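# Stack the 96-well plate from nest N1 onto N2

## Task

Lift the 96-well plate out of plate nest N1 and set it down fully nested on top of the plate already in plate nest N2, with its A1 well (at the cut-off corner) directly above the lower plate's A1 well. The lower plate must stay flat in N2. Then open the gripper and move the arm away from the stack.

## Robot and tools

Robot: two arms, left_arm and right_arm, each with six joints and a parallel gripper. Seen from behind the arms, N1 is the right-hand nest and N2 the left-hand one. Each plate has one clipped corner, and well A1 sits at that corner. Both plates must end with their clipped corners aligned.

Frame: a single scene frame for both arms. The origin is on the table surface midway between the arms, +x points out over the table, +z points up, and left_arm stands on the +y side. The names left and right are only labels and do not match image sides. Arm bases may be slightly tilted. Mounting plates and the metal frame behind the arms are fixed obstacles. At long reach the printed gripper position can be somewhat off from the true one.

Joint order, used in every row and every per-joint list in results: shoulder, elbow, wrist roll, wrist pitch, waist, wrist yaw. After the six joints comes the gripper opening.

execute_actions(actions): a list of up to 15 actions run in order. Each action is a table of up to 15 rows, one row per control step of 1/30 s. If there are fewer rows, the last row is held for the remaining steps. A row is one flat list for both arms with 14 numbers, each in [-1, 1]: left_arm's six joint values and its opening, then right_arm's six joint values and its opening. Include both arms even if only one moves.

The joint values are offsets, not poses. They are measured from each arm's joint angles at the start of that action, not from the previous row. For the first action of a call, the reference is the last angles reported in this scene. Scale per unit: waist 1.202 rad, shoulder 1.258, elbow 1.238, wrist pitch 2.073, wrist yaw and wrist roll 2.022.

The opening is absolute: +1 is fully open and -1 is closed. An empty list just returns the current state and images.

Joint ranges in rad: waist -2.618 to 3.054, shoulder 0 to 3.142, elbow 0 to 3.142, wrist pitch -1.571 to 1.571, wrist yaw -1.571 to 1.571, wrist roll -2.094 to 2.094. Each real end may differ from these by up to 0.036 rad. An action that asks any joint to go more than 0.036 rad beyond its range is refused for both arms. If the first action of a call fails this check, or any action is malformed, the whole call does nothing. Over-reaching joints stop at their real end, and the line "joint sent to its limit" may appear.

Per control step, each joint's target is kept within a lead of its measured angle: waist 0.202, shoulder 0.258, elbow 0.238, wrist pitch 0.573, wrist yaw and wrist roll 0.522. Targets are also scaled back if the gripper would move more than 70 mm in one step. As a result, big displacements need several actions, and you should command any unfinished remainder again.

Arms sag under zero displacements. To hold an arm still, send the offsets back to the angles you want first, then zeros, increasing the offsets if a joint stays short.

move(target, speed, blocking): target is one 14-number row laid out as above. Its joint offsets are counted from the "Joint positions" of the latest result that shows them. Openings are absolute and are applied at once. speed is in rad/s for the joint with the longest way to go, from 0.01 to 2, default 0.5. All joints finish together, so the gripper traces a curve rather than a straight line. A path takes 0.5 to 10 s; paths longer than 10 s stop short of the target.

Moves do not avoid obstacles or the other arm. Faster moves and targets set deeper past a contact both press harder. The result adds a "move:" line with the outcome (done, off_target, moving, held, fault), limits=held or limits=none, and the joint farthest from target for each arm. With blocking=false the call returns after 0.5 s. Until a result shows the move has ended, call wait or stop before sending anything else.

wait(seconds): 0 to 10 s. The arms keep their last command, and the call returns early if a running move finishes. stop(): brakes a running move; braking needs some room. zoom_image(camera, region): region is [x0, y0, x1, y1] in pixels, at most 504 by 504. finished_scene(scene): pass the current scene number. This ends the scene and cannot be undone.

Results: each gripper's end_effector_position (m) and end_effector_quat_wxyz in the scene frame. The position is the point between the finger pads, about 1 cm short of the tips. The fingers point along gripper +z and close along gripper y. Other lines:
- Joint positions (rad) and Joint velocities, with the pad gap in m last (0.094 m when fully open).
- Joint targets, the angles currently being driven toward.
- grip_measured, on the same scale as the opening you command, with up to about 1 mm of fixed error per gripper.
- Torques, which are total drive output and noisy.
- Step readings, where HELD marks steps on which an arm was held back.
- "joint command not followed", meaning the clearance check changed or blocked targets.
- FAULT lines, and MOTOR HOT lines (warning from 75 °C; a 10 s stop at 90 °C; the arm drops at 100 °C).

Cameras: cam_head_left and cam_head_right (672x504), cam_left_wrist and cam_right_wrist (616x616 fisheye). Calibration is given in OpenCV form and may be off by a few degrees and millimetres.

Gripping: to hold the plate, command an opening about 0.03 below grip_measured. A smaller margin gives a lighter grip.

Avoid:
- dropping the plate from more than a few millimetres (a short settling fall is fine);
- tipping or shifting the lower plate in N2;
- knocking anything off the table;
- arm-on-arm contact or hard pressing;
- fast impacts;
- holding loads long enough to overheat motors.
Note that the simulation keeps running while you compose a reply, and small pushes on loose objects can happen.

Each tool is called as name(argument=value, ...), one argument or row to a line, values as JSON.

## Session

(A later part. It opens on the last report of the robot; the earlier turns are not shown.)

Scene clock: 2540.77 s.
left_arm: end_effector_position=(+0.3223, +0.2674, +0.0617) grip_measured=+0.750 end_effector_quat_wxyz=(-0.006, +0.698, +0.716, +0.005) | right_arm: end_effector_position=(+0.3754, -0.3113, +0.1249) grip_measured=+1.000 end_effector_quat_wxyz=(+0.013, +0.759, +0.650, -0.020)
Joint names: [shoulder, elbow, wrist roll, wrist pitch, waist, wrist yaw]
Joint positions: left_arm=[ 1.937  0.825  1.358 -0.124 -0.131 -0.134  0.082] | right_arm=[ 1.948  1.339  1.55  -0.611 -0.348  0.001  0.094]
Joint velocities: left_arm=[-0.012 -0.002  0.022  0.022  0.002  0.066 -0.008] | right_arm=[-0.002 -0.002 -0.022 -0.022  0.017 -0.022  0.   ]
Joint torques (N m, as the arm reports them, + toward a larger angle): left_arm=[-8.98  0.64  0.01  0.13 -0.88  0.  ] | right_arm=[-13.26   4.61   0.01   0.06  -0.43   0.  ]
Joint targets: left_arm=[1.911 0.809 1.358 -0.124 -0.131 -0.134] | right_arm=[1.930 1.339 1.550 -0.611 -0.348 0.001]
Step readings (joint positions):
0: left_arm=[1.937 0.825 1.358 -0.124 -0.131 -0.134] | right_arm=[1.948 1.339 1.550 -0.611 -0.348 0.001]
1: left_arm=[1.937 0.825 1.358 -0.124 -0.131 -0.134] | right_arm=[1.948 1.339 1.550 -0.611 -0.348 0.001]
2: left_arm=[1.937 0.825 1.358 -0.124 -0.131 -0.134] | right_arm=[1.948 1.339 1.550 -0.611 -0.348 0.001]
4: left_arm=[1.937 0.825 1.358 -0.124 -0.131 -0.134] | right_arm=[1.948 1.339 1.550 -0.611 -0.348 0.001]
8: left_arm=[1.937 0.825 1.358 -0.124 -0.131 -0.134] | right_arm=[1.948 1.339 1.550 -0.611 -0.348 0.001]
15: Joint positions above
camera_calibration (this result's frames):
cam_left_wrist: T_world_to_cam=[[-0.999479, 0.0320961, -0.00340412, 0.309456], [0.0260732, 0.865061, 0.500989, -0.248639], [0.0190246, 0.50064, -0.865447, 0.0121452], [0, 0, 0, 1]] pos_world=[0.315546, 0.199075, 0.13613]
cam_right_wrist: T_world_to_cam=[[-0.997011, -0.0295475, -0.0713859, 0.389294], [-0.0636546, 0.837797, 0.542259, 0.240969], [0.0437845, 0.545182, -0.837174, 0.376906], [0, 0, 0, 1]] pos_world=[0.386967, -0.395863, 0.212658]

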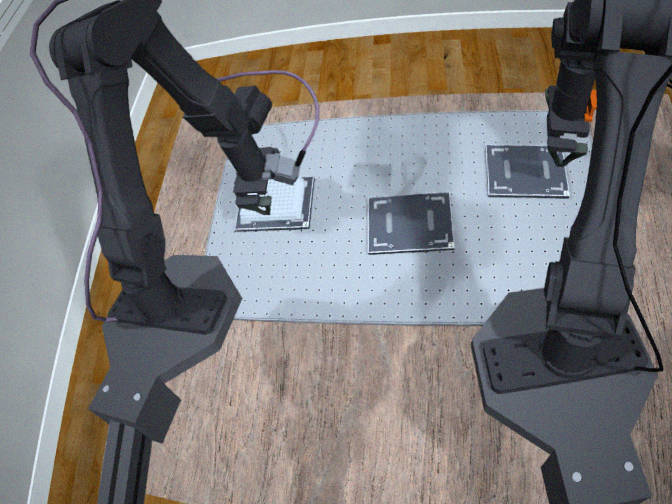

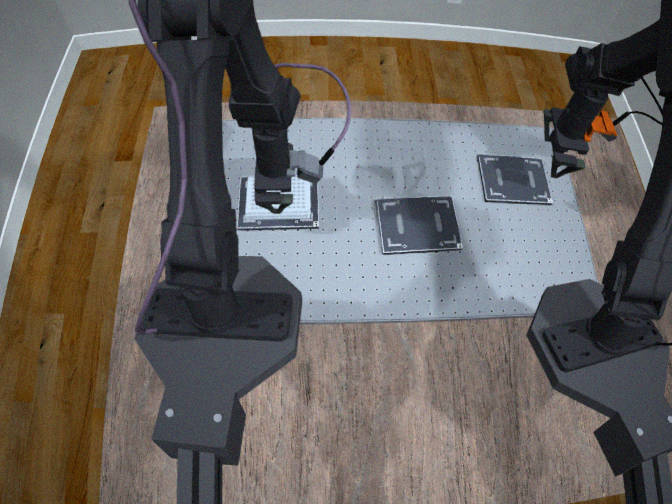

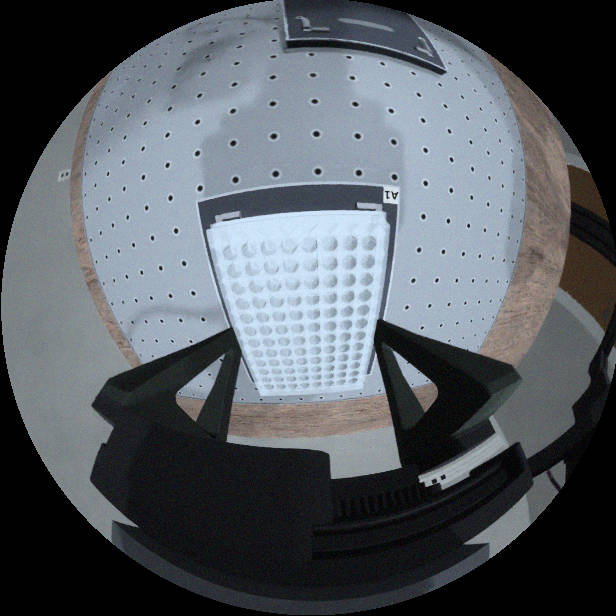

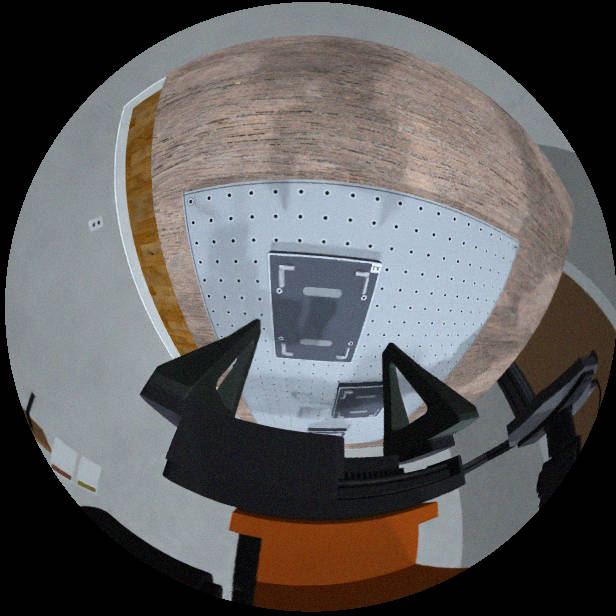

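execute_actions(
  actions=[
    [[-0.021,-0.013,0,0,0,0,0.73,-0.015,0,0,0,0,0,1],[-0.021,-0.013,0,0,0,0,0.72,-0.015,0,0,0,0,0,1],[-0.021,-0.013,0,0,0,0,0.71,-0.015,0,0,0,0,0,1],[-0.021,-0.013,0,0,0,0,0.70,-0.015,0,0,0,0,0,1],[-0.021,-0.013,0,0,0,0,0.69,-0.015,0,0,0,0,0,1],[-0.021,-0.013,0,0,0,0,0.68,-0.015,0,0,0,0,0,1],[-0.021,-0.013,0,0,0,0,0.67,-0.015,0,0,0,0,0,1]],
    [[-0.021,-0.013,0,0,0,0.003,0.67,-0.015,0,0,0,0,0,1],[-0.021,-0.013,0,0,0,0.005,0.67,-0.015,0,0,0,0,0,1],[-0.021,-0.013,0,0,0,0.007,0.67,-0.015,0,0,0,0,0,1],[-0.021,-0.013,0,0,0,0.008,0.67,-0.015,0,0,0,0,0,1],[-0.021,-0.013,0,0,0,0.009,0.67,-0.015,0,0,0,0,0,1],[-0.021,-0.013,0,0,0,0.0095,0.67,-0.015,0,0,0,0,0,1]],
  ],
)

zoom_image(
  camera="cam_left_wrist",
  region=[190,185,270,265],
)

zoom_image(
  camera="cam_left_wrist",
  region=[330,175,410,255],
)

Scene clock: 2549.63 s.
left_arm: end_effector_position=(+0.3223, +0.2673, +0.0617) grip_measured=+0.697 end_effector_quat_wxyz=(-0.006, +0.698, +0.716, +0.005) | right_arm: end_effector_position=(+0.3754, -0.3113, +0.1249) grip_measured=+1.000 end_effector_quat_wxyz=(+0.013, +0.759, +0.650, -0.020)
Joint names: [shoulder, elbow, wrist roll, wrist pitch, waist, wrist yaw]
Joint positions: left_arm=[ 1.937  0.825  1.358 -0.124 -0.131 -0.134  0.08 ] | right_arm=[ 1.948  1.339  1.55  -0.611 -0.348  0.001  0.094]
Joint velocities: left_arm=[-0.032 -0.007 -0.007  0.037  0.002  0.051  0.   ] | right_arm=[-0.012 -0.002 -0.022 -0.022 -0.002 -0.022  0.   ]
Joint torques (N m, as the arm reports them, + toward a larger angle): left_arm=[-8.99  0.56  0.    0.13 -0.83  0.17] | right_arm=[-13.26   4.61   0.01   0.07  -0.4    0.01]
Joint targets: left_arm=[1.911 0.809 1.358 -0.124 -0.131 -0.115] | right_arm=[1.930 1.339 1.550 -0.611 -0.348 0.001]
Step readings (joint positions; steps 1 to 15: 1st action; 16 to 30: 2nd action):
0: left_arm=[1.937 0.825 1.358 -0.124 -0.131 -0.134] | right_arm=[1.948 1.339 1.550 -0.611 -0.348 0.001]
1: left_arm=[1.937 0.825 1.358 -0.124 -0.131 -0.134] | right_arm=[1.948 1.339 1.550 -0.611 -0.348 0.001]
2: left_arm=[1.937 0.825 1.358 -0.124 -0.131 -0.134] | right_arm=[1.948 1.339 1.550 -0.611 -0.348 0.001]
4: left_arm=[1.937 0.825 1.358 -0.124 -0.131 -0.134] | right_arm=[1.948 1.339 1.550 -0.611 -0.348 0.001]
8: left_arm=[1.937 0.825 1.358 -0.124 -0.131 -0.134] | right_arm=[1.948 1.339 1.550 -0.611 -0.348 0.001]
15: left_arm=[1.937 0.825 1.358 -0.124 -0.131 -0.134] | right_arm=[1.948 1.339 1.550 -0.611 -0.348 0.001]
16: left_arm=[1.937 0.825 1.358 -0.124 -0.131 -0.134] | right_arm=[1.948 1.339 1.550 -0.611 -0.348 0.001]
17: left_arm=[1.937 0.825 1.358 -0.124 -0.131 -0.134] | right_arm=[1.948 1.339 1.550 -0.611 -0.348 0.001]
19: left_arm=[1.937 0.825 1.358 -0.124 -0.131 -0.134] | right_arm=[1.948 1.339 1.550 -0.611 -0.348 0.001]
23: left_arm=[1.937 0.825 1.358 -0.124 -0.131 -0.134] | right_arm=[1.948 1.339 1.550 -0.611 -0.348 0.001]
30: Joint positions above
camera_calibration (this result's frames):
cam_left_wrist: T_world_to_cam=[[-0.999479, 0.0320933, -0.0033455, 0.309442], [0.0261073, 0.865248, 0.500663, -0.248621], [0.0189626, 0.500315, -0.865636, 0.0122963], [0, 0, 0, 1]] pos_world=[0.315539, 0.199036, 0.136155]
cam_right_wrist: T_world_to_cam=[[-0.997011, -0.0295475, -0.0713859, 0.389294], [-0.0636546, 0.837797, 0.542259, 0.240969], [0.0437845, 0.545182, -0.837174, 0.376906], [0, 0, 0, 1]] pos_world=[0.386967, -0.395863, 0.212658]

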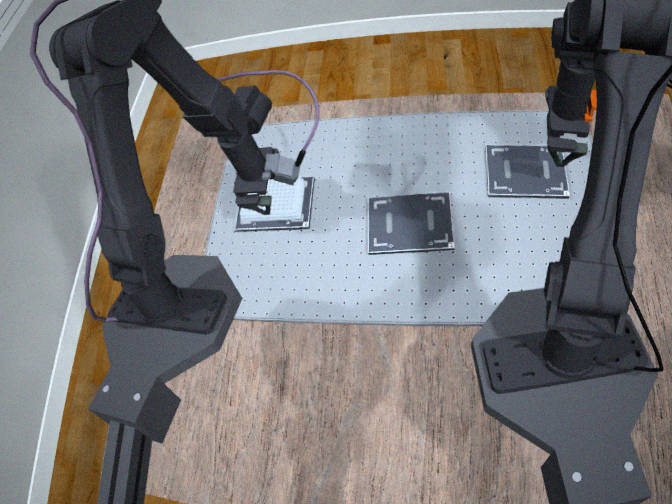

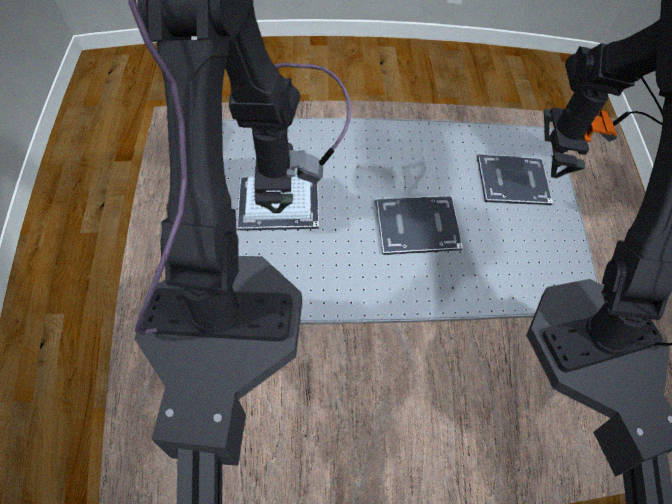

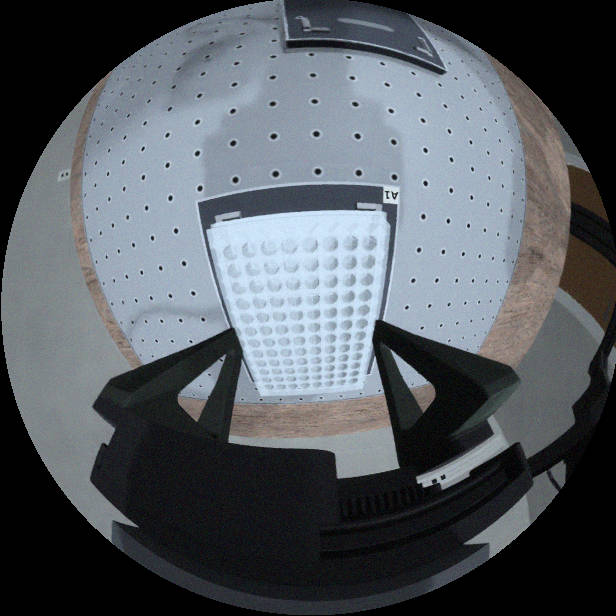

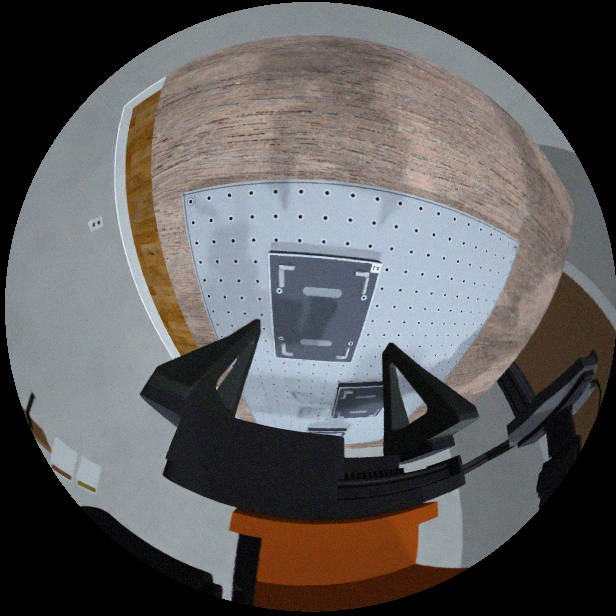

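Region (190, 185, 270, 265) of cam_left_wrist's 616x616 image, scaled by 6.300, with more detail than that image has.

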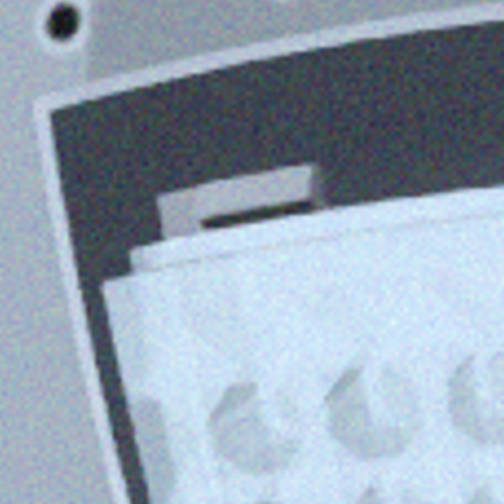

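Region (330, 175, 410, 255) of cam_left_wrist's 616x616 image, scaled by 6.300, with more detail than that image has.

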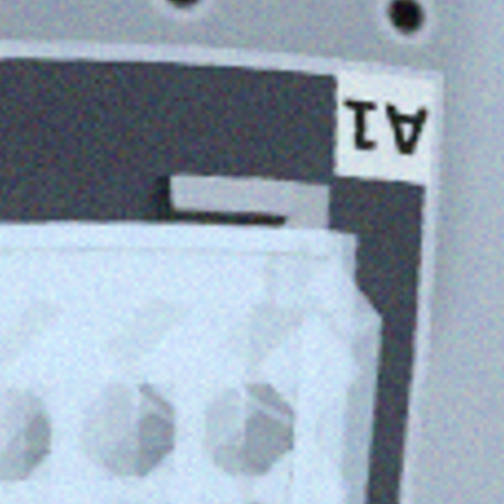

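execute_actions(
  actions=[
    [[-0.021,-0.013,0,0.002,0,0.0094,0.67,-0.015,0,0,0,0,0,1],[-0.021,-0.013,0,0.004,0,0.0094,0.67,-0.015,0,0,0,0,0,1],[-0.021,-0.013,0,0.005,0,0.0094,0.67,-0.015,0,0,0,0,0,1],[-0.021,-0.013,0,0.006,0,0.0094,0.67,-0.015,0,0,0,0,0,1],[-0.021,-0.013,0,0.007,0,0.0094,0.67,-0.015,0,0,0,0,0,1],[-0.021,-0.013,0,0.008,0,0.0094,0.67,-0.015,0,0,0,0,0,1]],
  ],
)

zoom_image(
  camera="cam_left_wrist",
  region=[190,185,270,265],
)

zoom_image(
  camera="cam_left_wrist",
  region=[330,175,410,255],
)

Scene clock: 2571.00 s.
left_arm: end_effector_position=(+0.3226, +0.2673, +0.0617) grip_measured=+0.697 end_effector_quat_wxyz=(-0.005, +0.698, +0.716, +0.005) | right_arm: end_effector_position=(+0.3754, -0.3113, +0.1249) grip_measured=+1.000 end_effector_quat_wxyz=(+0.013, +0.759, +0.650, -0.020)
Joint names: [shoulder, elbow, wrist roll, wrist pitch, waist, wrist yaw]
Joint positions: left_arm=[ 1.937  0.825  1.358 -0.123 -0.131 -0.134  0.08 ] | right_arm=[ 1.948  1.339  1.55  -0.611 -0.348  0.001  0.094]
Joint velocities: left_arm=[-0.022 -0.017 -0.007  0.051 -0.007 -0.051 -0.   ] | right_arm=[-0.007  0.002  0.022 -0.007 -0.002 -0.022  0.   ]
Joint torques (N m, as the arm reports them, + toward a larger angle): left_arm=[-8.99  0.57  0.    0.28 -0.84  0.17] | right_arm=[-13.26   4.61   0.     0.07  -0.43   0.01]
Joint targets: left_arm=[1.911 0.809 1.358 -0.108 -0.131 -0.115] | right_arm=[1.930 1.339 1.550 -0.611 -0.348 0.001]
Step readings (joint positions):
0: left_arm=[1.937 0.825 1.358 -0.124 -0.131 -0.134] | right_arm=[1.948 1.339 1.550 -0.611 -0.348 0.001]
1: left_arm=[1.937 0.825 1.358 -0.124 -0.131 -0.134] | right_arm=[1.948 1.339 1.550 -0.611 -0.348 0.001]
2: left_arm=[1.937 0.825 1.358 -0.124 -0.131 -0.134] | right_arm=[1.948 1.339 1.550 -0.611 -0.348 0.001]
4: left_arm=[1.937 0.825 1.358 -0.124 -0.131 -0.134] | right_arm=[1.948 1.339 1.550 -0.611 -0.348 0.001]
8: left_arm=[1.937 0.825 1.358 -0.123 -0.131 -0.134] | right_arm=[1.948 1.339 1.550 -0.611 -0.348 0.001]
15: Joint positions above
camera_calibration (this result's frames):
cam_left_wrist: T_world_to_cam=[[-0.999479, 0.0319568, -0.00446841, 0.309827], [0.0254308, 0.865357, 0.50051, -0.248384], [0.0198615, 0.500136, -0.865719, 0.0120793], [0, 0, 0, 1]] pos_world=[0.315743, 0.198998, 0.136161]
cam_right_wrist: T_world_to_cam=[[-0.997011, -0.0295475, -0.0713859, 0.389294], [-0.0636546, 0.837797, 0.542259, 0.240969], [0.0437845, 0.545182, -0.837174, 0.376906], [0, 0, 0, 1]] pos_world=[0.386967, -0.395863, 0.212658]

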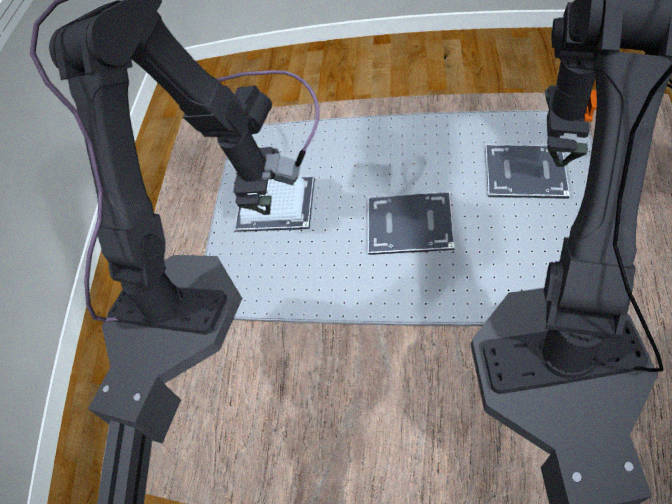

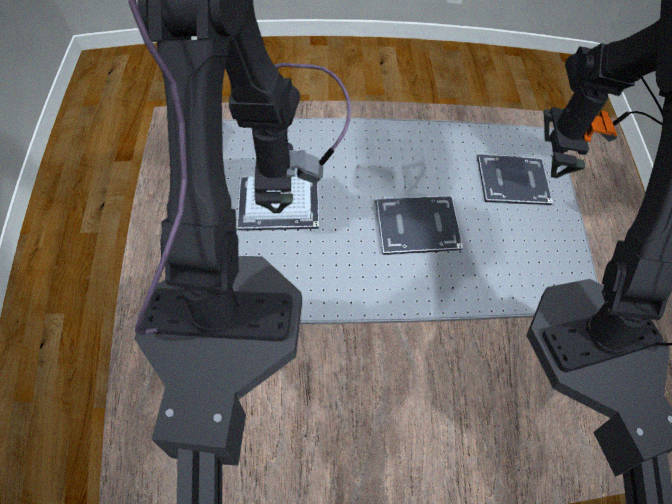

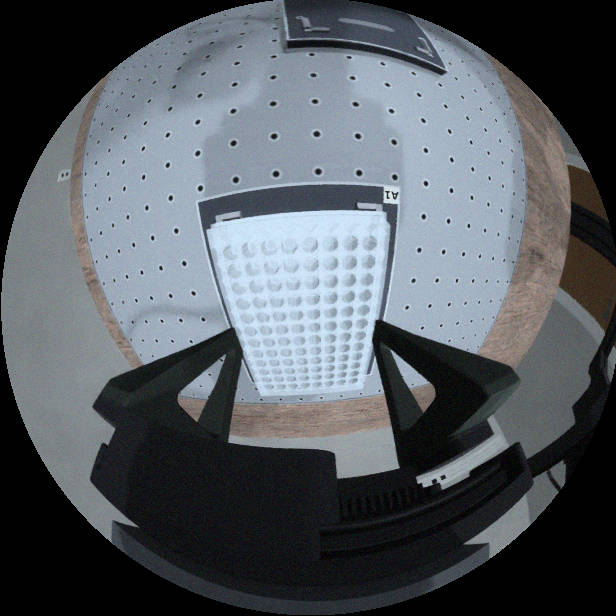

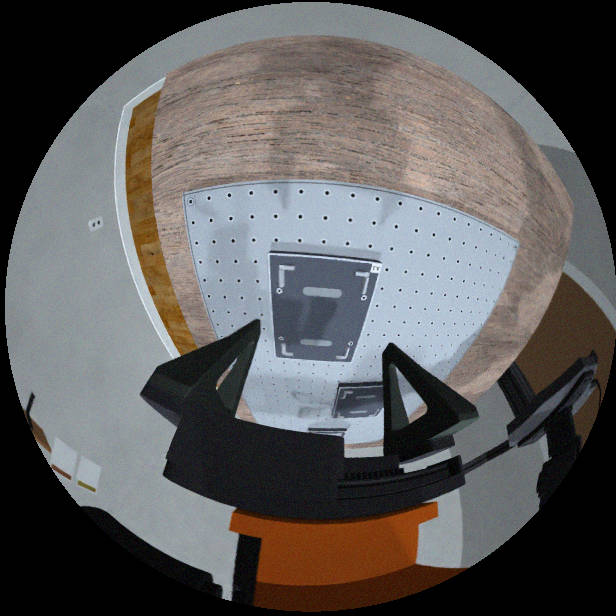

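Region (190, 185, 270, 265) of cam_left_wrist's 616x616 image, scaled by 6.300, with more detail than that image has.

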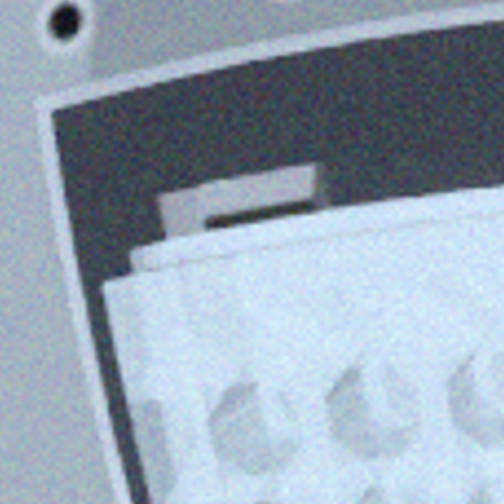

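Region (330, 175, 410, 255) of cam_left_wrist's 616x616 image, scaled by 6.300, with more detail than that image has.

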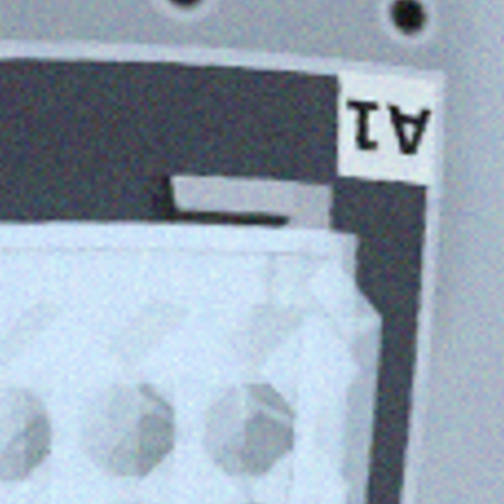

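execute_actions(
  actions=[
    [[-0.021,-0.013,0,0,0,0,0.67,-0.015,0,0,0,0,0,1]],
    [[-0.022,-0.013,0,0,0,0,0.67,-0.015,0,0,0,0,0,1],[-0.025,-0.013,0,0,0,0,0.67,-0.015,0,0,0,0,0,1],[-0.027,-0.013,0,0,0,0,0.67,-0.015,0,0,0,0,0,1],[-0.027,-0.013,0,0,0,0,0.67,-0.015,0,0,0,0,0,1],[-0.027,-0.013,0,0,0,0,0.67,-0.015,0,0,0,0,0,1],[-0.025,-0.013,0,0,0,0,0.67,-0.015,0,0,0,0,0,1],[-0.023,-0.013,0,0,0,0,0.67,-0.015,0,0,0,0,0,1]],
  ],
)

Scene clock: 2582.33 s.
left_arm: end_effector_position=(+0.3238, +0.2674, +0.0633) grip_measured=+0.697 end_effector_quat_wxyz=(-0.004, +0.697, +0.717, +0.007) | right_arm: end_effector_position=(+0.3754, -0.3113, +0.1249) grip_measured=+1.000 end_effector_quat_wxyz=(+0.013, +0.759, +0.650, -0.020)
Joint names: [shoulder, elbow, wrist roll, wrist pitch, waist, wrist yaw]
Joint positions: left_arm=[ 1.931  0.825  1.358 -0.125 -0.131 -0.134  0.08 ] | right_arm=[ 1.948  1.339  1.55  -0.611 -0.348  0.001  0.094]
Joint velocities: left_arm=[-0.007  0.017 -0.066 -0.007 -0.002 -0.022 -0.   ] | right_arm=[-0.002 -0.002  0.007 -0.037  0.017 -0.081  0.   ]
Joint torques (N m, as the arm reports them, + toward a larger angle): left_arm=[-8.74  0.61  0.    0.16 -0.84  0.  ] | right_arm=[-13.26   4.6    0.01   0.06  -0.42   0.  ]
Joint targets: left_arm=[1.909 0.809 1.358 -0.123 -0.131 -0.134] | right_arm=[1.930 1.339 1.550 -0.611 -0.348 0.001]
Step readings (joint positions; steps 1 to 15: 1st action; 16 to 30: 2nd action):
0: left_arm=[1.937 0.825 1.358 -0.123 -0.131 -0.134] | right_arm=[1.948 1.339 1.550 -0.611 -0.348 0.001]
1: left_arm=[1.937 0.825 1.358 -0.123 -0.131 -0.134] | right_arm=[1.948 1.339 1.550 -0.611 -0.348 0.001]
2: left_arm=[1.937 0.825 1.358 -0.123 -0.131 -0.134] | right_arm=[1.948 1.339 1.550 -0.611 -0.348 0.001]
4: left_arm=[1.937 0.825 1.358 -0.123 -0.131 -0.134] | right_arm=[1.948 1.339 1.550 -0.611 -0.348 0.001]
8: left_arm=[1.937 0.825 1.358 -0.123 -0.131 -0.134] | right_arm=[1.948 1.339 1.550 -0.611 -0.348 0.001]
15: left_arm=[1.937 0.825 1.358 -0.123 -0.131 -0.134] | right_arm=[1.948 1.339 1.550 -0.611 -0.348 0.001]
16: left_arm=[1.937 0.825 1.358 -0.123 -0.131 -0.134] | right_arm=[1.948 1.339 1.550 -0.611 -0.348 0.001]
17: left_arm=[1.937 0.825 1.358 -0.123 -0.131 -0.134] | right_arm=[1.948 1.339 1.550 -0.611 -0.348 0.001]
19: left_arm=[1.935 0.825 1.358 -0.123 -0.131 -0.134] | right_arm=[1.948 1.339 1.550 -0.611 -0.348 0.001]
23: left_arm=[1.931 0.825 1.358 -0.125 -0.131 -0.134] | right_arm=[1.948 1.339 1.550 -0.611 -0.348 0.001]
30: Joint positions above
camera_calibration (this result's frames):
cam_left_wrist: T_world_to_cam=[[-0.999469, 0.0315056, -0.00832847, 0.311383], [0.0231058, 0.865343, 0.500647, -0.248547], [0.0229802, 0.500189, -0.865611, 0.0123374], [0, 0, 0, 1]] pos_world=[0.316677, 0.199097, 0.137707]
cam_right_wrist: T_world_to_cam=[[-0.997011, -0.0295475, -0.0713859, 0.389294], [-0.0636546, 0.837797, 0.542259, 0.240969], [0.0437845, 0.545182, -0.837174, 0.376906], [0, 0, 0, 1]] pos_world=[0.386967, -0.395863, 0.212658]

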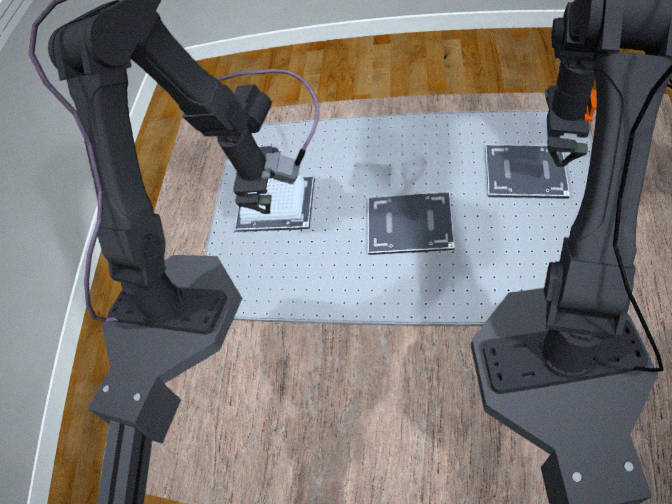

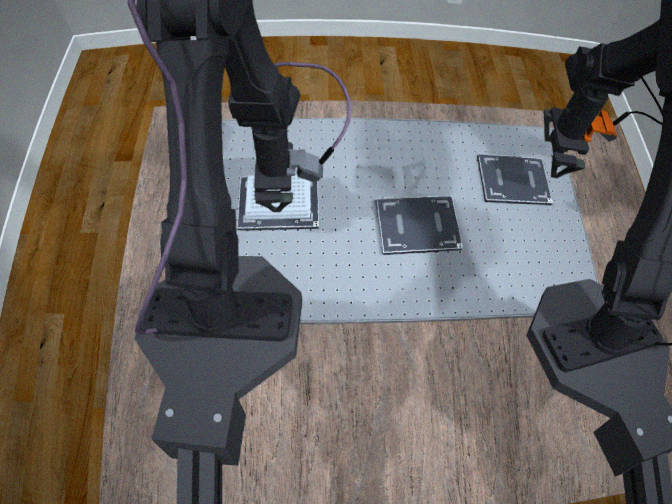

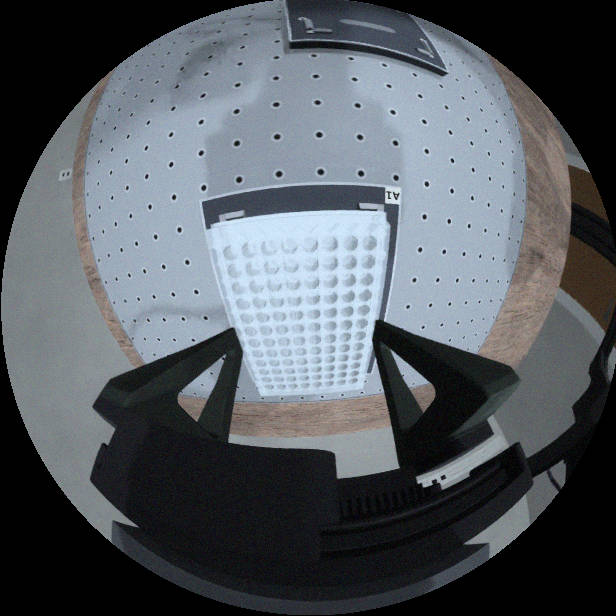

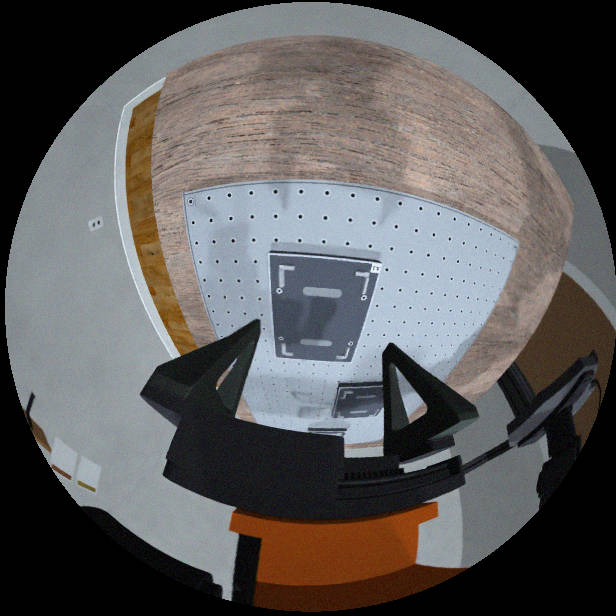

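move(
  target=[-0.018,-0.013,0,0,0,-0.0135,0.67,-0.015,0,0,0,0,0,1],
  speed=0.03,
)

zoom_image(
  camera="cam_left_wrist",
  region=[190,185,270,265],
)

zoom_image(
  camera="cam_left_wrist",
  region=[330,175,410,255],
)

Scene clock: 2599.27 s.
left_arm: end_effector_position=(+0.3242, +0.2696, +0.0633) grip_measured=+0.697 end_effector_quat_wxyz=(-0.007, +0.697, +0.717, +0.012) | right_arm: end_effector_position=(+0.3754, -0.3113, +0.1249) grip_measured=+1.000 end_effector_quat_wxyz=(+0.013, +0.759, +0.650, -0.020)
Joint names: [shoulder, elbow, wrist roll, wrist pitch, waist, wrist yaw]
Joint positions: left_arm=[ 1.931  0.825  1.358 -0.125 -0.131 -0.147  0.08 ] | right_arm=[ 1.948  1.339  1.55  -0.611 -0.348  0.001  0.094]
Joint velocities: left_arm=[ 0.002  0.002  0.007 -0.037 -0.022 -0.081 -0.   ] | right_arm=[-0.012 -0.022  0.051 -0.037  0.012  0.007  0.   ]
Joint torques (N m, as the arm reports them, + toward a larger angle): left_arm=[-8.72  0.61  0.    0.14 -0.84 -0.11] | right_arm=[-13.26   4.63   0.01   0.06  -0.42   0.01]
Joint targets: left_arm=[1.909 0.809 1.358 -0.125 -0.131 -0.162] | right_arm=[1.930 1.339 1.550 -0.611 -0.348 0.001]
move: off_target (left_arm); limits=none; left_arm: farthest joint: the shoulder, 0.023 radians from its target (0.023 radians at the start); right_arm: farthest joint: the shoulder, 0.019 radians from its target (0.019 radians at the start)
camera_calibration (this result's frames):
cam_left_wrist: T_world_to_cam=[[-0.999448, 0.0316101, -0.0102624, 0.311816], [0.0219199, 0.859083, 0.511367, -0.249096], [0.0249806, 0.510859, -0.859301, 0.00734264], [0, 0, 0, 1]] pos_world=[0.31692, 0.200386, 0.136889]
cam_right_wrist: T_world_to_cam=[[-0.997011, -0.0295475, -0.0713859, 0.389294], [-0.0636546, 0.837797, 0.542259, 0.240969], [0.0437845, 0.545182, -0.837174, 0.376906], [0, 0, 0, 1]] pos_world=[0.386967, -0.395863, 0.212658]

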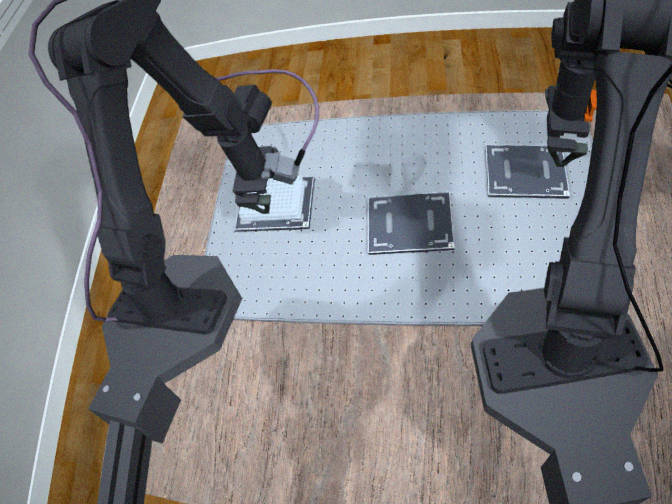

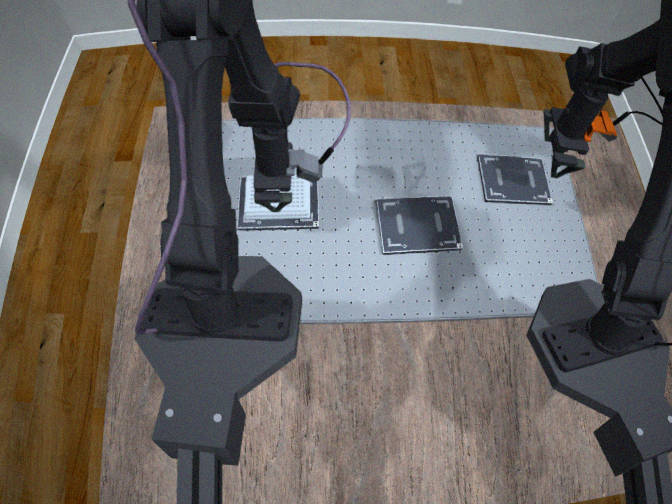

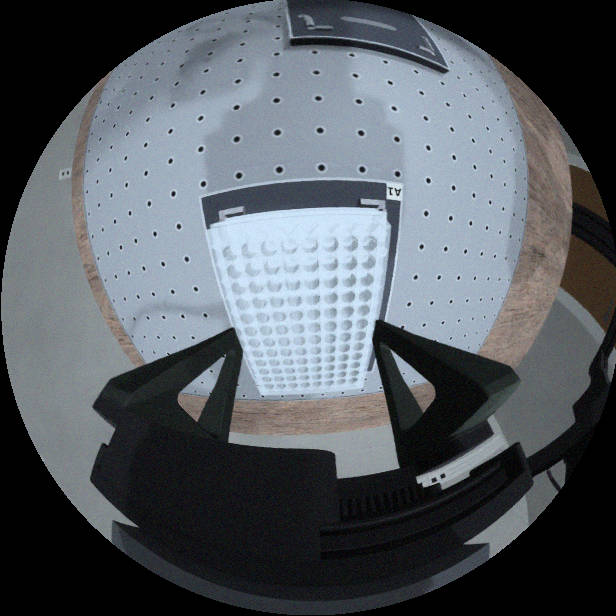

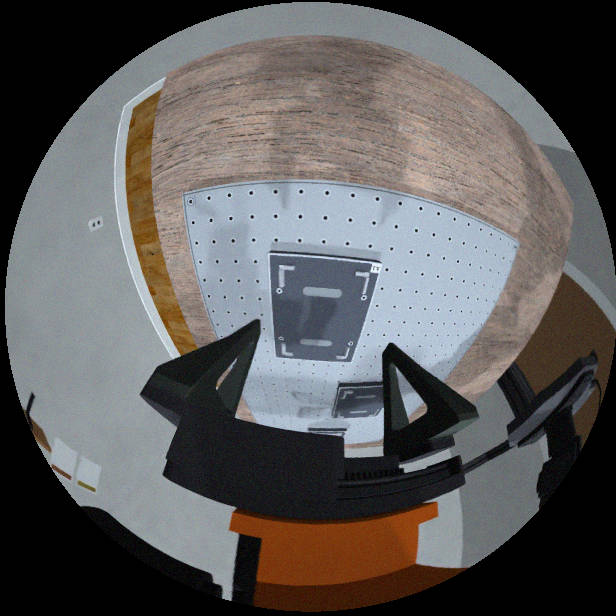

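Region (190, 185, 270, 265) of cam_left_wrist's 616x616 image, scaled by 6.300, with more detail than that image has.

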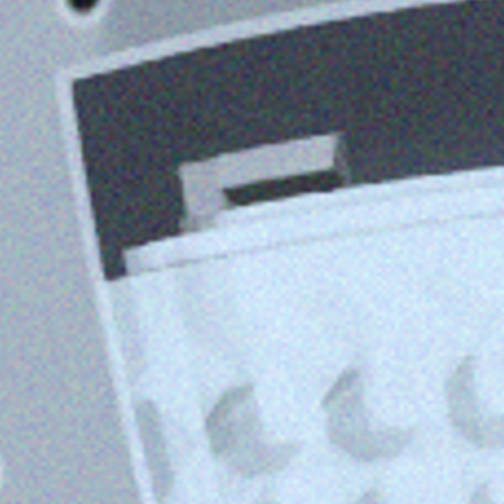

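Region (330, 175, 410, 255) of cam_left_wrist's 616x616 image, scaled by 6.300, with more detail than that image has.

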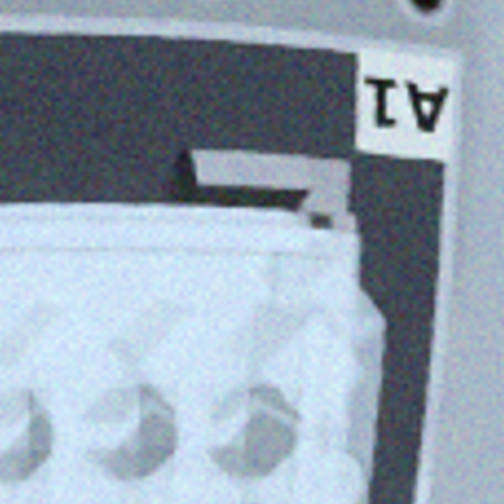

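execute_actions(
  actions=[
    [[-0.022,-0.013,0.002,0,0,0,0.67,-0.015,0,0,0,0,0,1],[-0.025,-0.013,0.004,0,0,0,0.67,-0.015,0,0,0,0,0,1],[-0.027,-0.013,0.005,0,0,0,0.67,-0.015,0,0,0,0,0,1],[-0.027,-0.013,0.006,0,0,0,0.67,-0.015,0,0,0,0,0,1],[-0.027,-0.013,0.0067,0,0,0,0.67,-0.015,0,0,0,0,0,1],[-0.025,-0.013,0.0067,0,0,0,0.67,-0.015,0,0,0,0,0,1],[-0.023,-0.013,0.0067,0,0,0,0.67,-0.015,0,0,0,0,0,1]],
    [[-0.019,-0.013,0,0,0,0.004,0.67,-0.015,0,0,0,0,0,1],[-0.019,-0.013,0,0,0,0.007,0.67,-0.015,0,0,0,0,0,1],[-0.019,-0.013,0,0,0,0.009,0.67,-0.015,0,0,0,0,0,1],[-0.019,-0.013,0,0,0,0.0105,0.67,-0.015,0,0,0,0,0,1],[-0.019,-0.013,0,0,0,0.0115,0.67,-0.015,0,0,0,0,0,1],[-0.019,-0.013,0,0,0,0.0124,0.67,-0.015,0,0,0,0,0,1]],
  ],
)

Scene clock: 2624.97 s.
left_arm: end_effector_position=(+0.3264, +0.2676, +0.0656) grip_measured=+0.697 end_effector_quat_wxyz=(-0.001, +0.699, +0.715, +0.010) | right_arm: end_effector_position=(+0.3754, -0.3113, +0.1249) grip_measured=+1.000 end_effector_quat_wxyz=(+0.013, +0.759, +0.650, -0.020)
Joint names: [shoulder, elbow, wrist roll, wrist pitch, waist, wrist yaw]
Joint positions: left_arm=[ 1.923  0.825  1.364 -0.125 -0.131 -0.137  0.08 ] | right_arm=[ 1.948  1.339  1.55  -0.611 -0.348  0.001  0.094]
Joint velocities: left_arm=[ 0.002 -0.012  0.007  0.051  0.007 -0.051  0.001] | right_arm=[-0.017  0.002  0.022  0.007 -0.007 -0.022  0.   ]
Joint torques (N m, as the arm reports them, + toward a larger angle): left_arm=[-8.81  0.68  0.    0.16 -0.82  0.14] | right_arm=[-13.27   4.6    0.01   0.07  -0.43   0.  ]
Joint targets: left_arm=[1.899 0.809 1.364 -0.125 -0.131 -0.122] | right_arm=[1.930 1.339 1.550 -0.611 -0.348 0.001]
Step readings (joint positions; steps 1 to 15: 1st action; 16 to 30: 2nd action):
0: left_arm=[1.931 0.825 1.358 -0.125 -0.131 -0.147] | right_arm=[1.948 1.339 1.550 -0.611 -0.348 0.001]
1: left_arm=[1.931 0.825 1.358 -0.125 -0.131 -0.147] | right_arm=[1.948 1.339 1.550 -0.611 -0.348 0.001]
2: left_arm=[1.931 0.825 1.358 -0.125 -0.131 -0.147] | right_arm=[1.948 1.339 1.550 -0.611 -0.348 0.001]
4: left_arm=[1.927 0.825 1.359 -0.125 -0.131 -0.147] | right_arm=[1.948 1.339 1.550 -0.611 -0.348 0.001]
8: left_arm=[1.923 0.825 1.362 -0.125 -0.131 -0.147] | right_arm=[1.948 1.339 1.550 -0.611 -0.348 0.001]
15: left_arm=[1.923 0.825 1.363 -0.125 -0.131 -0.147] | right_arm=[1.948 1.339 1.550 -0.611 -0.348 0.001]
16: left_arm=[1.923 0.825 1.364 -0.125 -0.131 -0.147] | right_arm=[1.948 1.339 1.550 -0.611 -0.348 0.001]
17: left_arm=[1.923 0.825 1.364 -0.125 -0.131 -0.147] | right_arm=[1.948 1.339 1.550 -0.611 -0.348 0.001]
19: left_arm=[1.923 0.825 1.364 -0.125 -0.131 -0.145] | right_arm=[1.948 1.339 1.550 -0.611 -0.348 0.001]
23: left_arm=[1.923 0.825 1.364 -0.125 -0.131 -0.140] | right_arm=[1.948 1.339 1.550 -0.611 -0.348 0.001]
30: Joint positions above
camera_calibration (this result's frames):
cam_left_wrist: T_world_to_cam=[[-0.999193, 0.0361333, -0.01757, 0.313299], [0.0224615, 0.864929, 0.501392, -0.249652], [0.0333137, 0.500593, -0.865042, 0.0106384], [0, 0, 0, 1]] pos_world=[0.318299, 0.199285, 0.139881]
cam_right_wrist: T_world_to_cam=[[-0.997011, -0.0295475, -0.0713859, 0.389294], [-0.0636546, 0.837797, 0.542259, 0.240969], [0.0437845, 0.545182, -0.837174, 0.376906], [0, 0, 0, 1]] pos_world=[0.386967, -0.395863, 0.212658]

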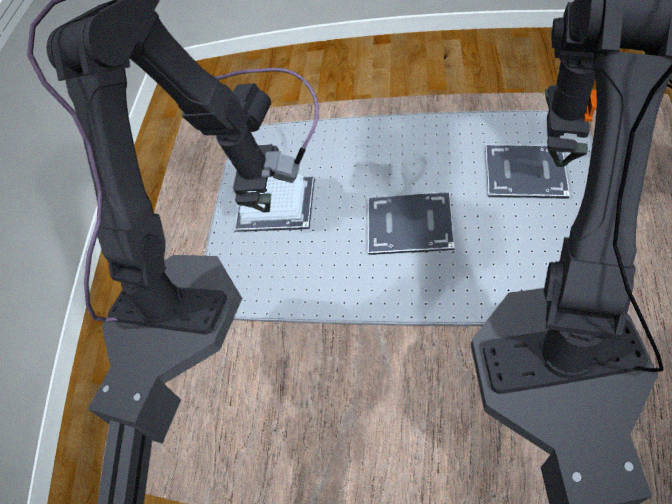

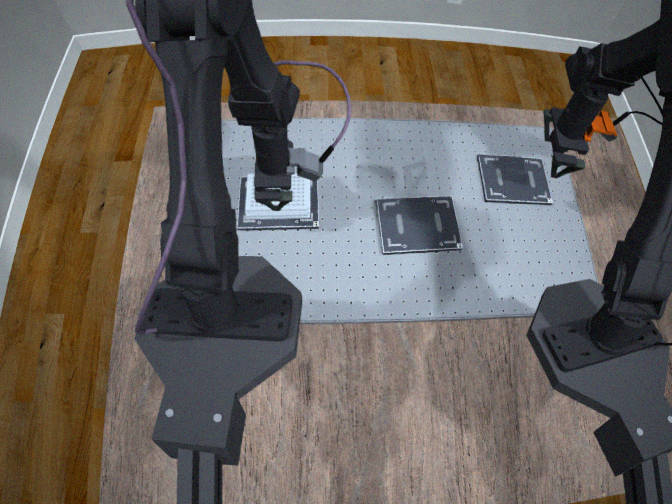

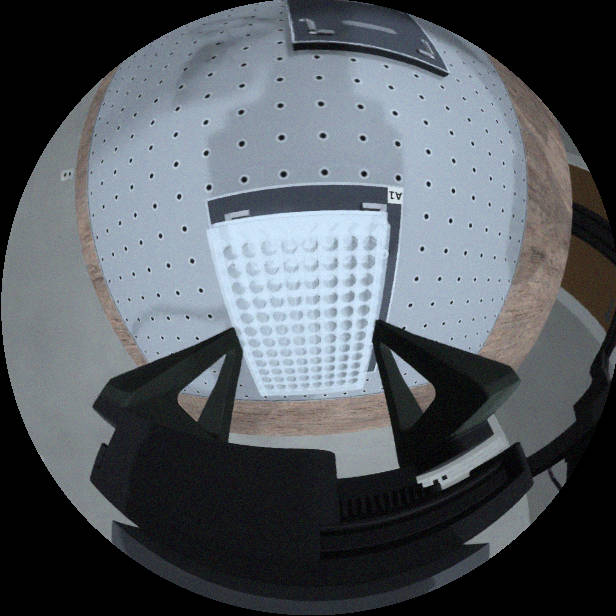

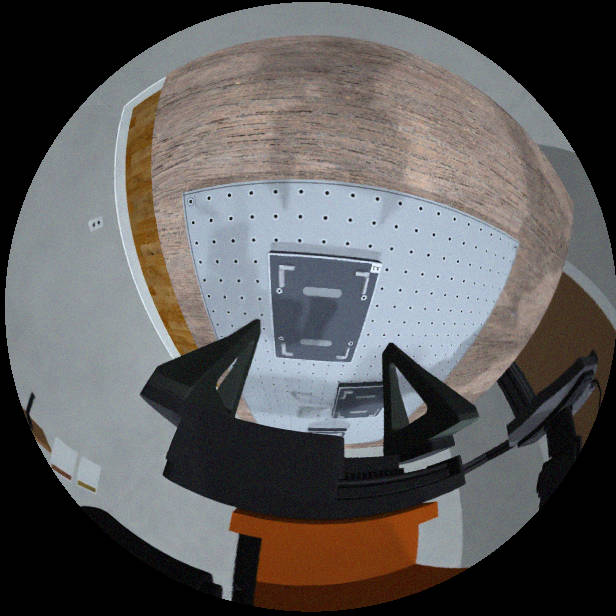

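move(
  target=[0.0215,-0.013,0,0.0041,0,0,0.67,-0.015,0,0,0,0,0,1],
  speed=0.02,
)

zoom_image(
  camera="cam_left_wrist",
  region=[190,185,270,265],
)

zoom_image(
  camera="cam_left_wrist",
  region=[330,175,410,255],
)

Scene clock: 2634.10 s.
left_arm: end_effector_position=(+0.3242, +0.2676, +0.0632) grip_measured=+0.697 end_effector_quat_wxyz=(-0.004, +0.699, +0.715, +0.008) | right_arm: end_effector_position=(+0.3754, -0.3113, +0.1249) grip_measured=+1.000 end_effector_quat_wxyz=(+0.013, +0.759, +0.650, -0.020)
Joint names: [shoulder, elbow, wrist roll, wrist pitch, waist, wrist yaw]
Joint positions: left_arm=[ 1.932  0.825  1.364 -0.123 -0.131 -0.136  0.08 ] | right_arm=[ 1.948  1.339  1.55  -0.611 -0.348  0.001  0.094]
Joint velocities: left_arm=[-0.027  0.007 -0.037 -0.081 -0.007  0.095 -0.   ] | right_arm=[-0.007  0.012 -0.007  0.051  0.002 -0.095  0.   ]
Joint torques (N m, as the arm reports them, + toward a larger angle): left_arm=[-5.92  0.61  0.    0.21 -0.83  0.  ] | right_arm=[-13.27   4.62   0.01   0.07  -0.43   0.01]
Joint targets: left_arm=[1.950 0.809 1.364 -0.117 -0.131 -0.136] | right_arm=[1.930 1.339 1.550 -0.611 -0.348 0.001]
move: done; limits=none; left_arm: farthest joint: the shoulder, 0.018 radians from its target (0.027 radians at the start); right_arm: farthest joint: the shoulder, 0.019 radians from its target (0.019 radians at the start)
camera_calibration (this result's frames):
cam_left_wrist: T_world_to_cam=[[-0.999264, 0.0370514, -0.00996641, 0.310336], [0.027053, 0.86458, 0.501767, -0.249819], [0.0272079, 0.501128, -0.864946, 0.0104888], [0, 0, 0, 1]] pos_world=[0.31658, 0.199234, 0.137516]
cam_right_wrist: T_world_to_cam=[[-0.997011, -0.0295475, -0.0713859, 0.389294], [-0.0636546, 0.837797, 0.542259, 0.240969], [0.0437845, 0.545182, -0.837174, 0.376906], [0, 0, 0, 1]] pos_world=[0.386967, -0.395863, 0.212658]

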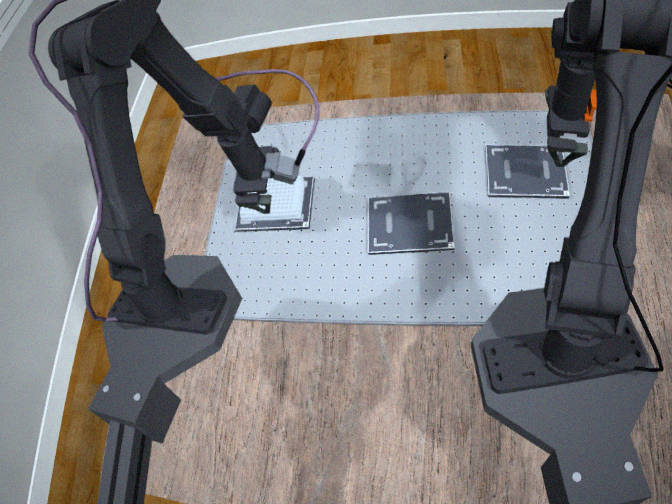

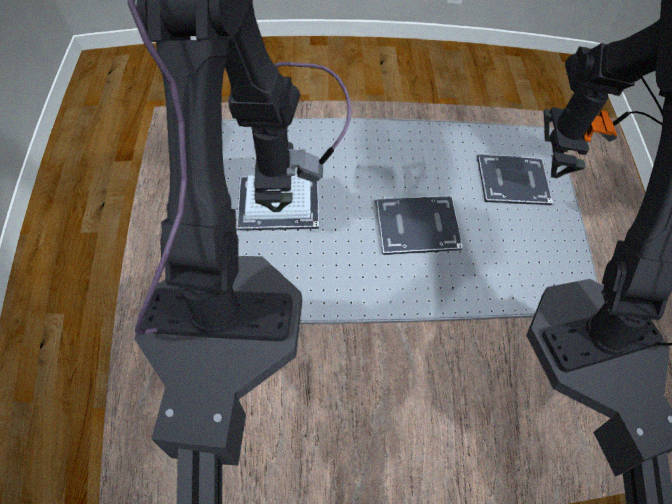

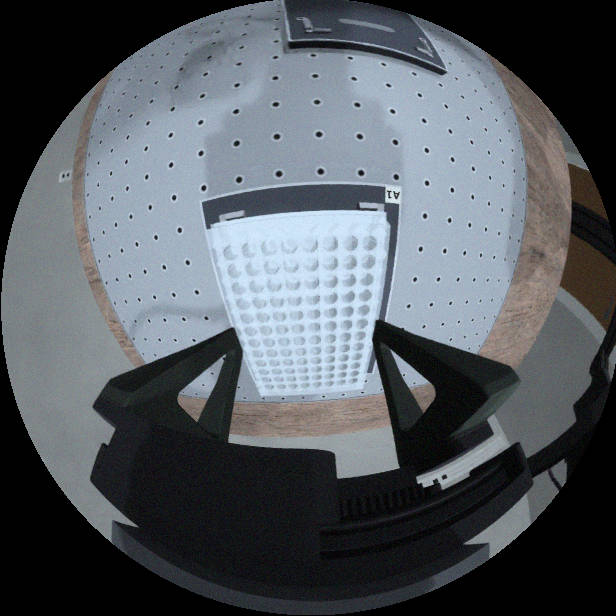

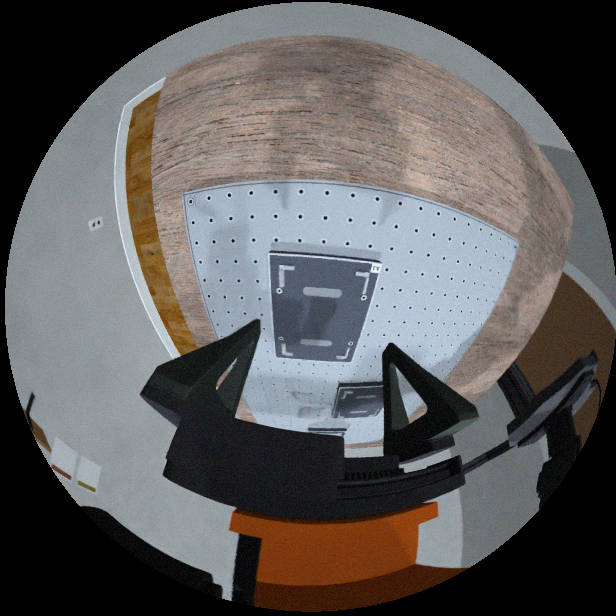

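Region (190, 185, 270, 265) of cam_left_wrist's 616x616 image, scaled by 6.300, with more detail than that image has.

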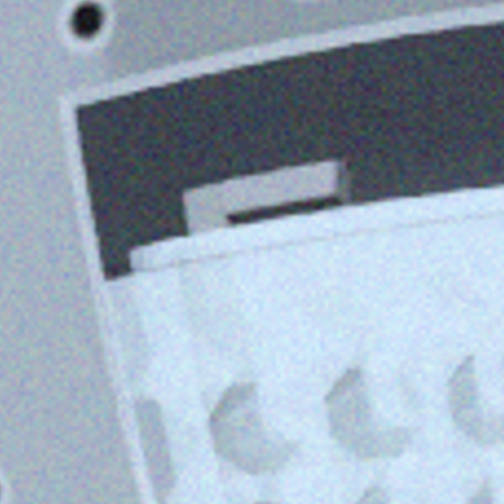

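Region (330, 175, 410, 255) of cam_left_wrist's 616x616 image, scaled by 6.300, with more detail than that image has.

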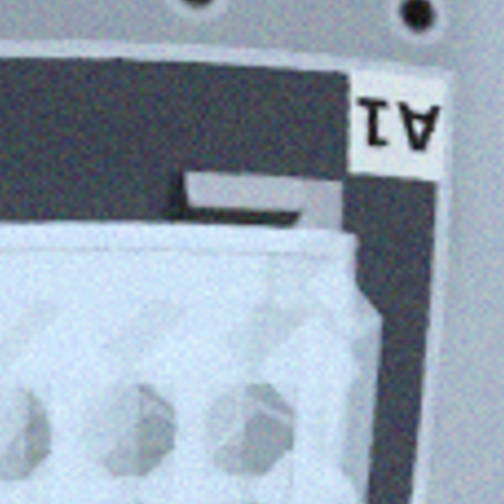

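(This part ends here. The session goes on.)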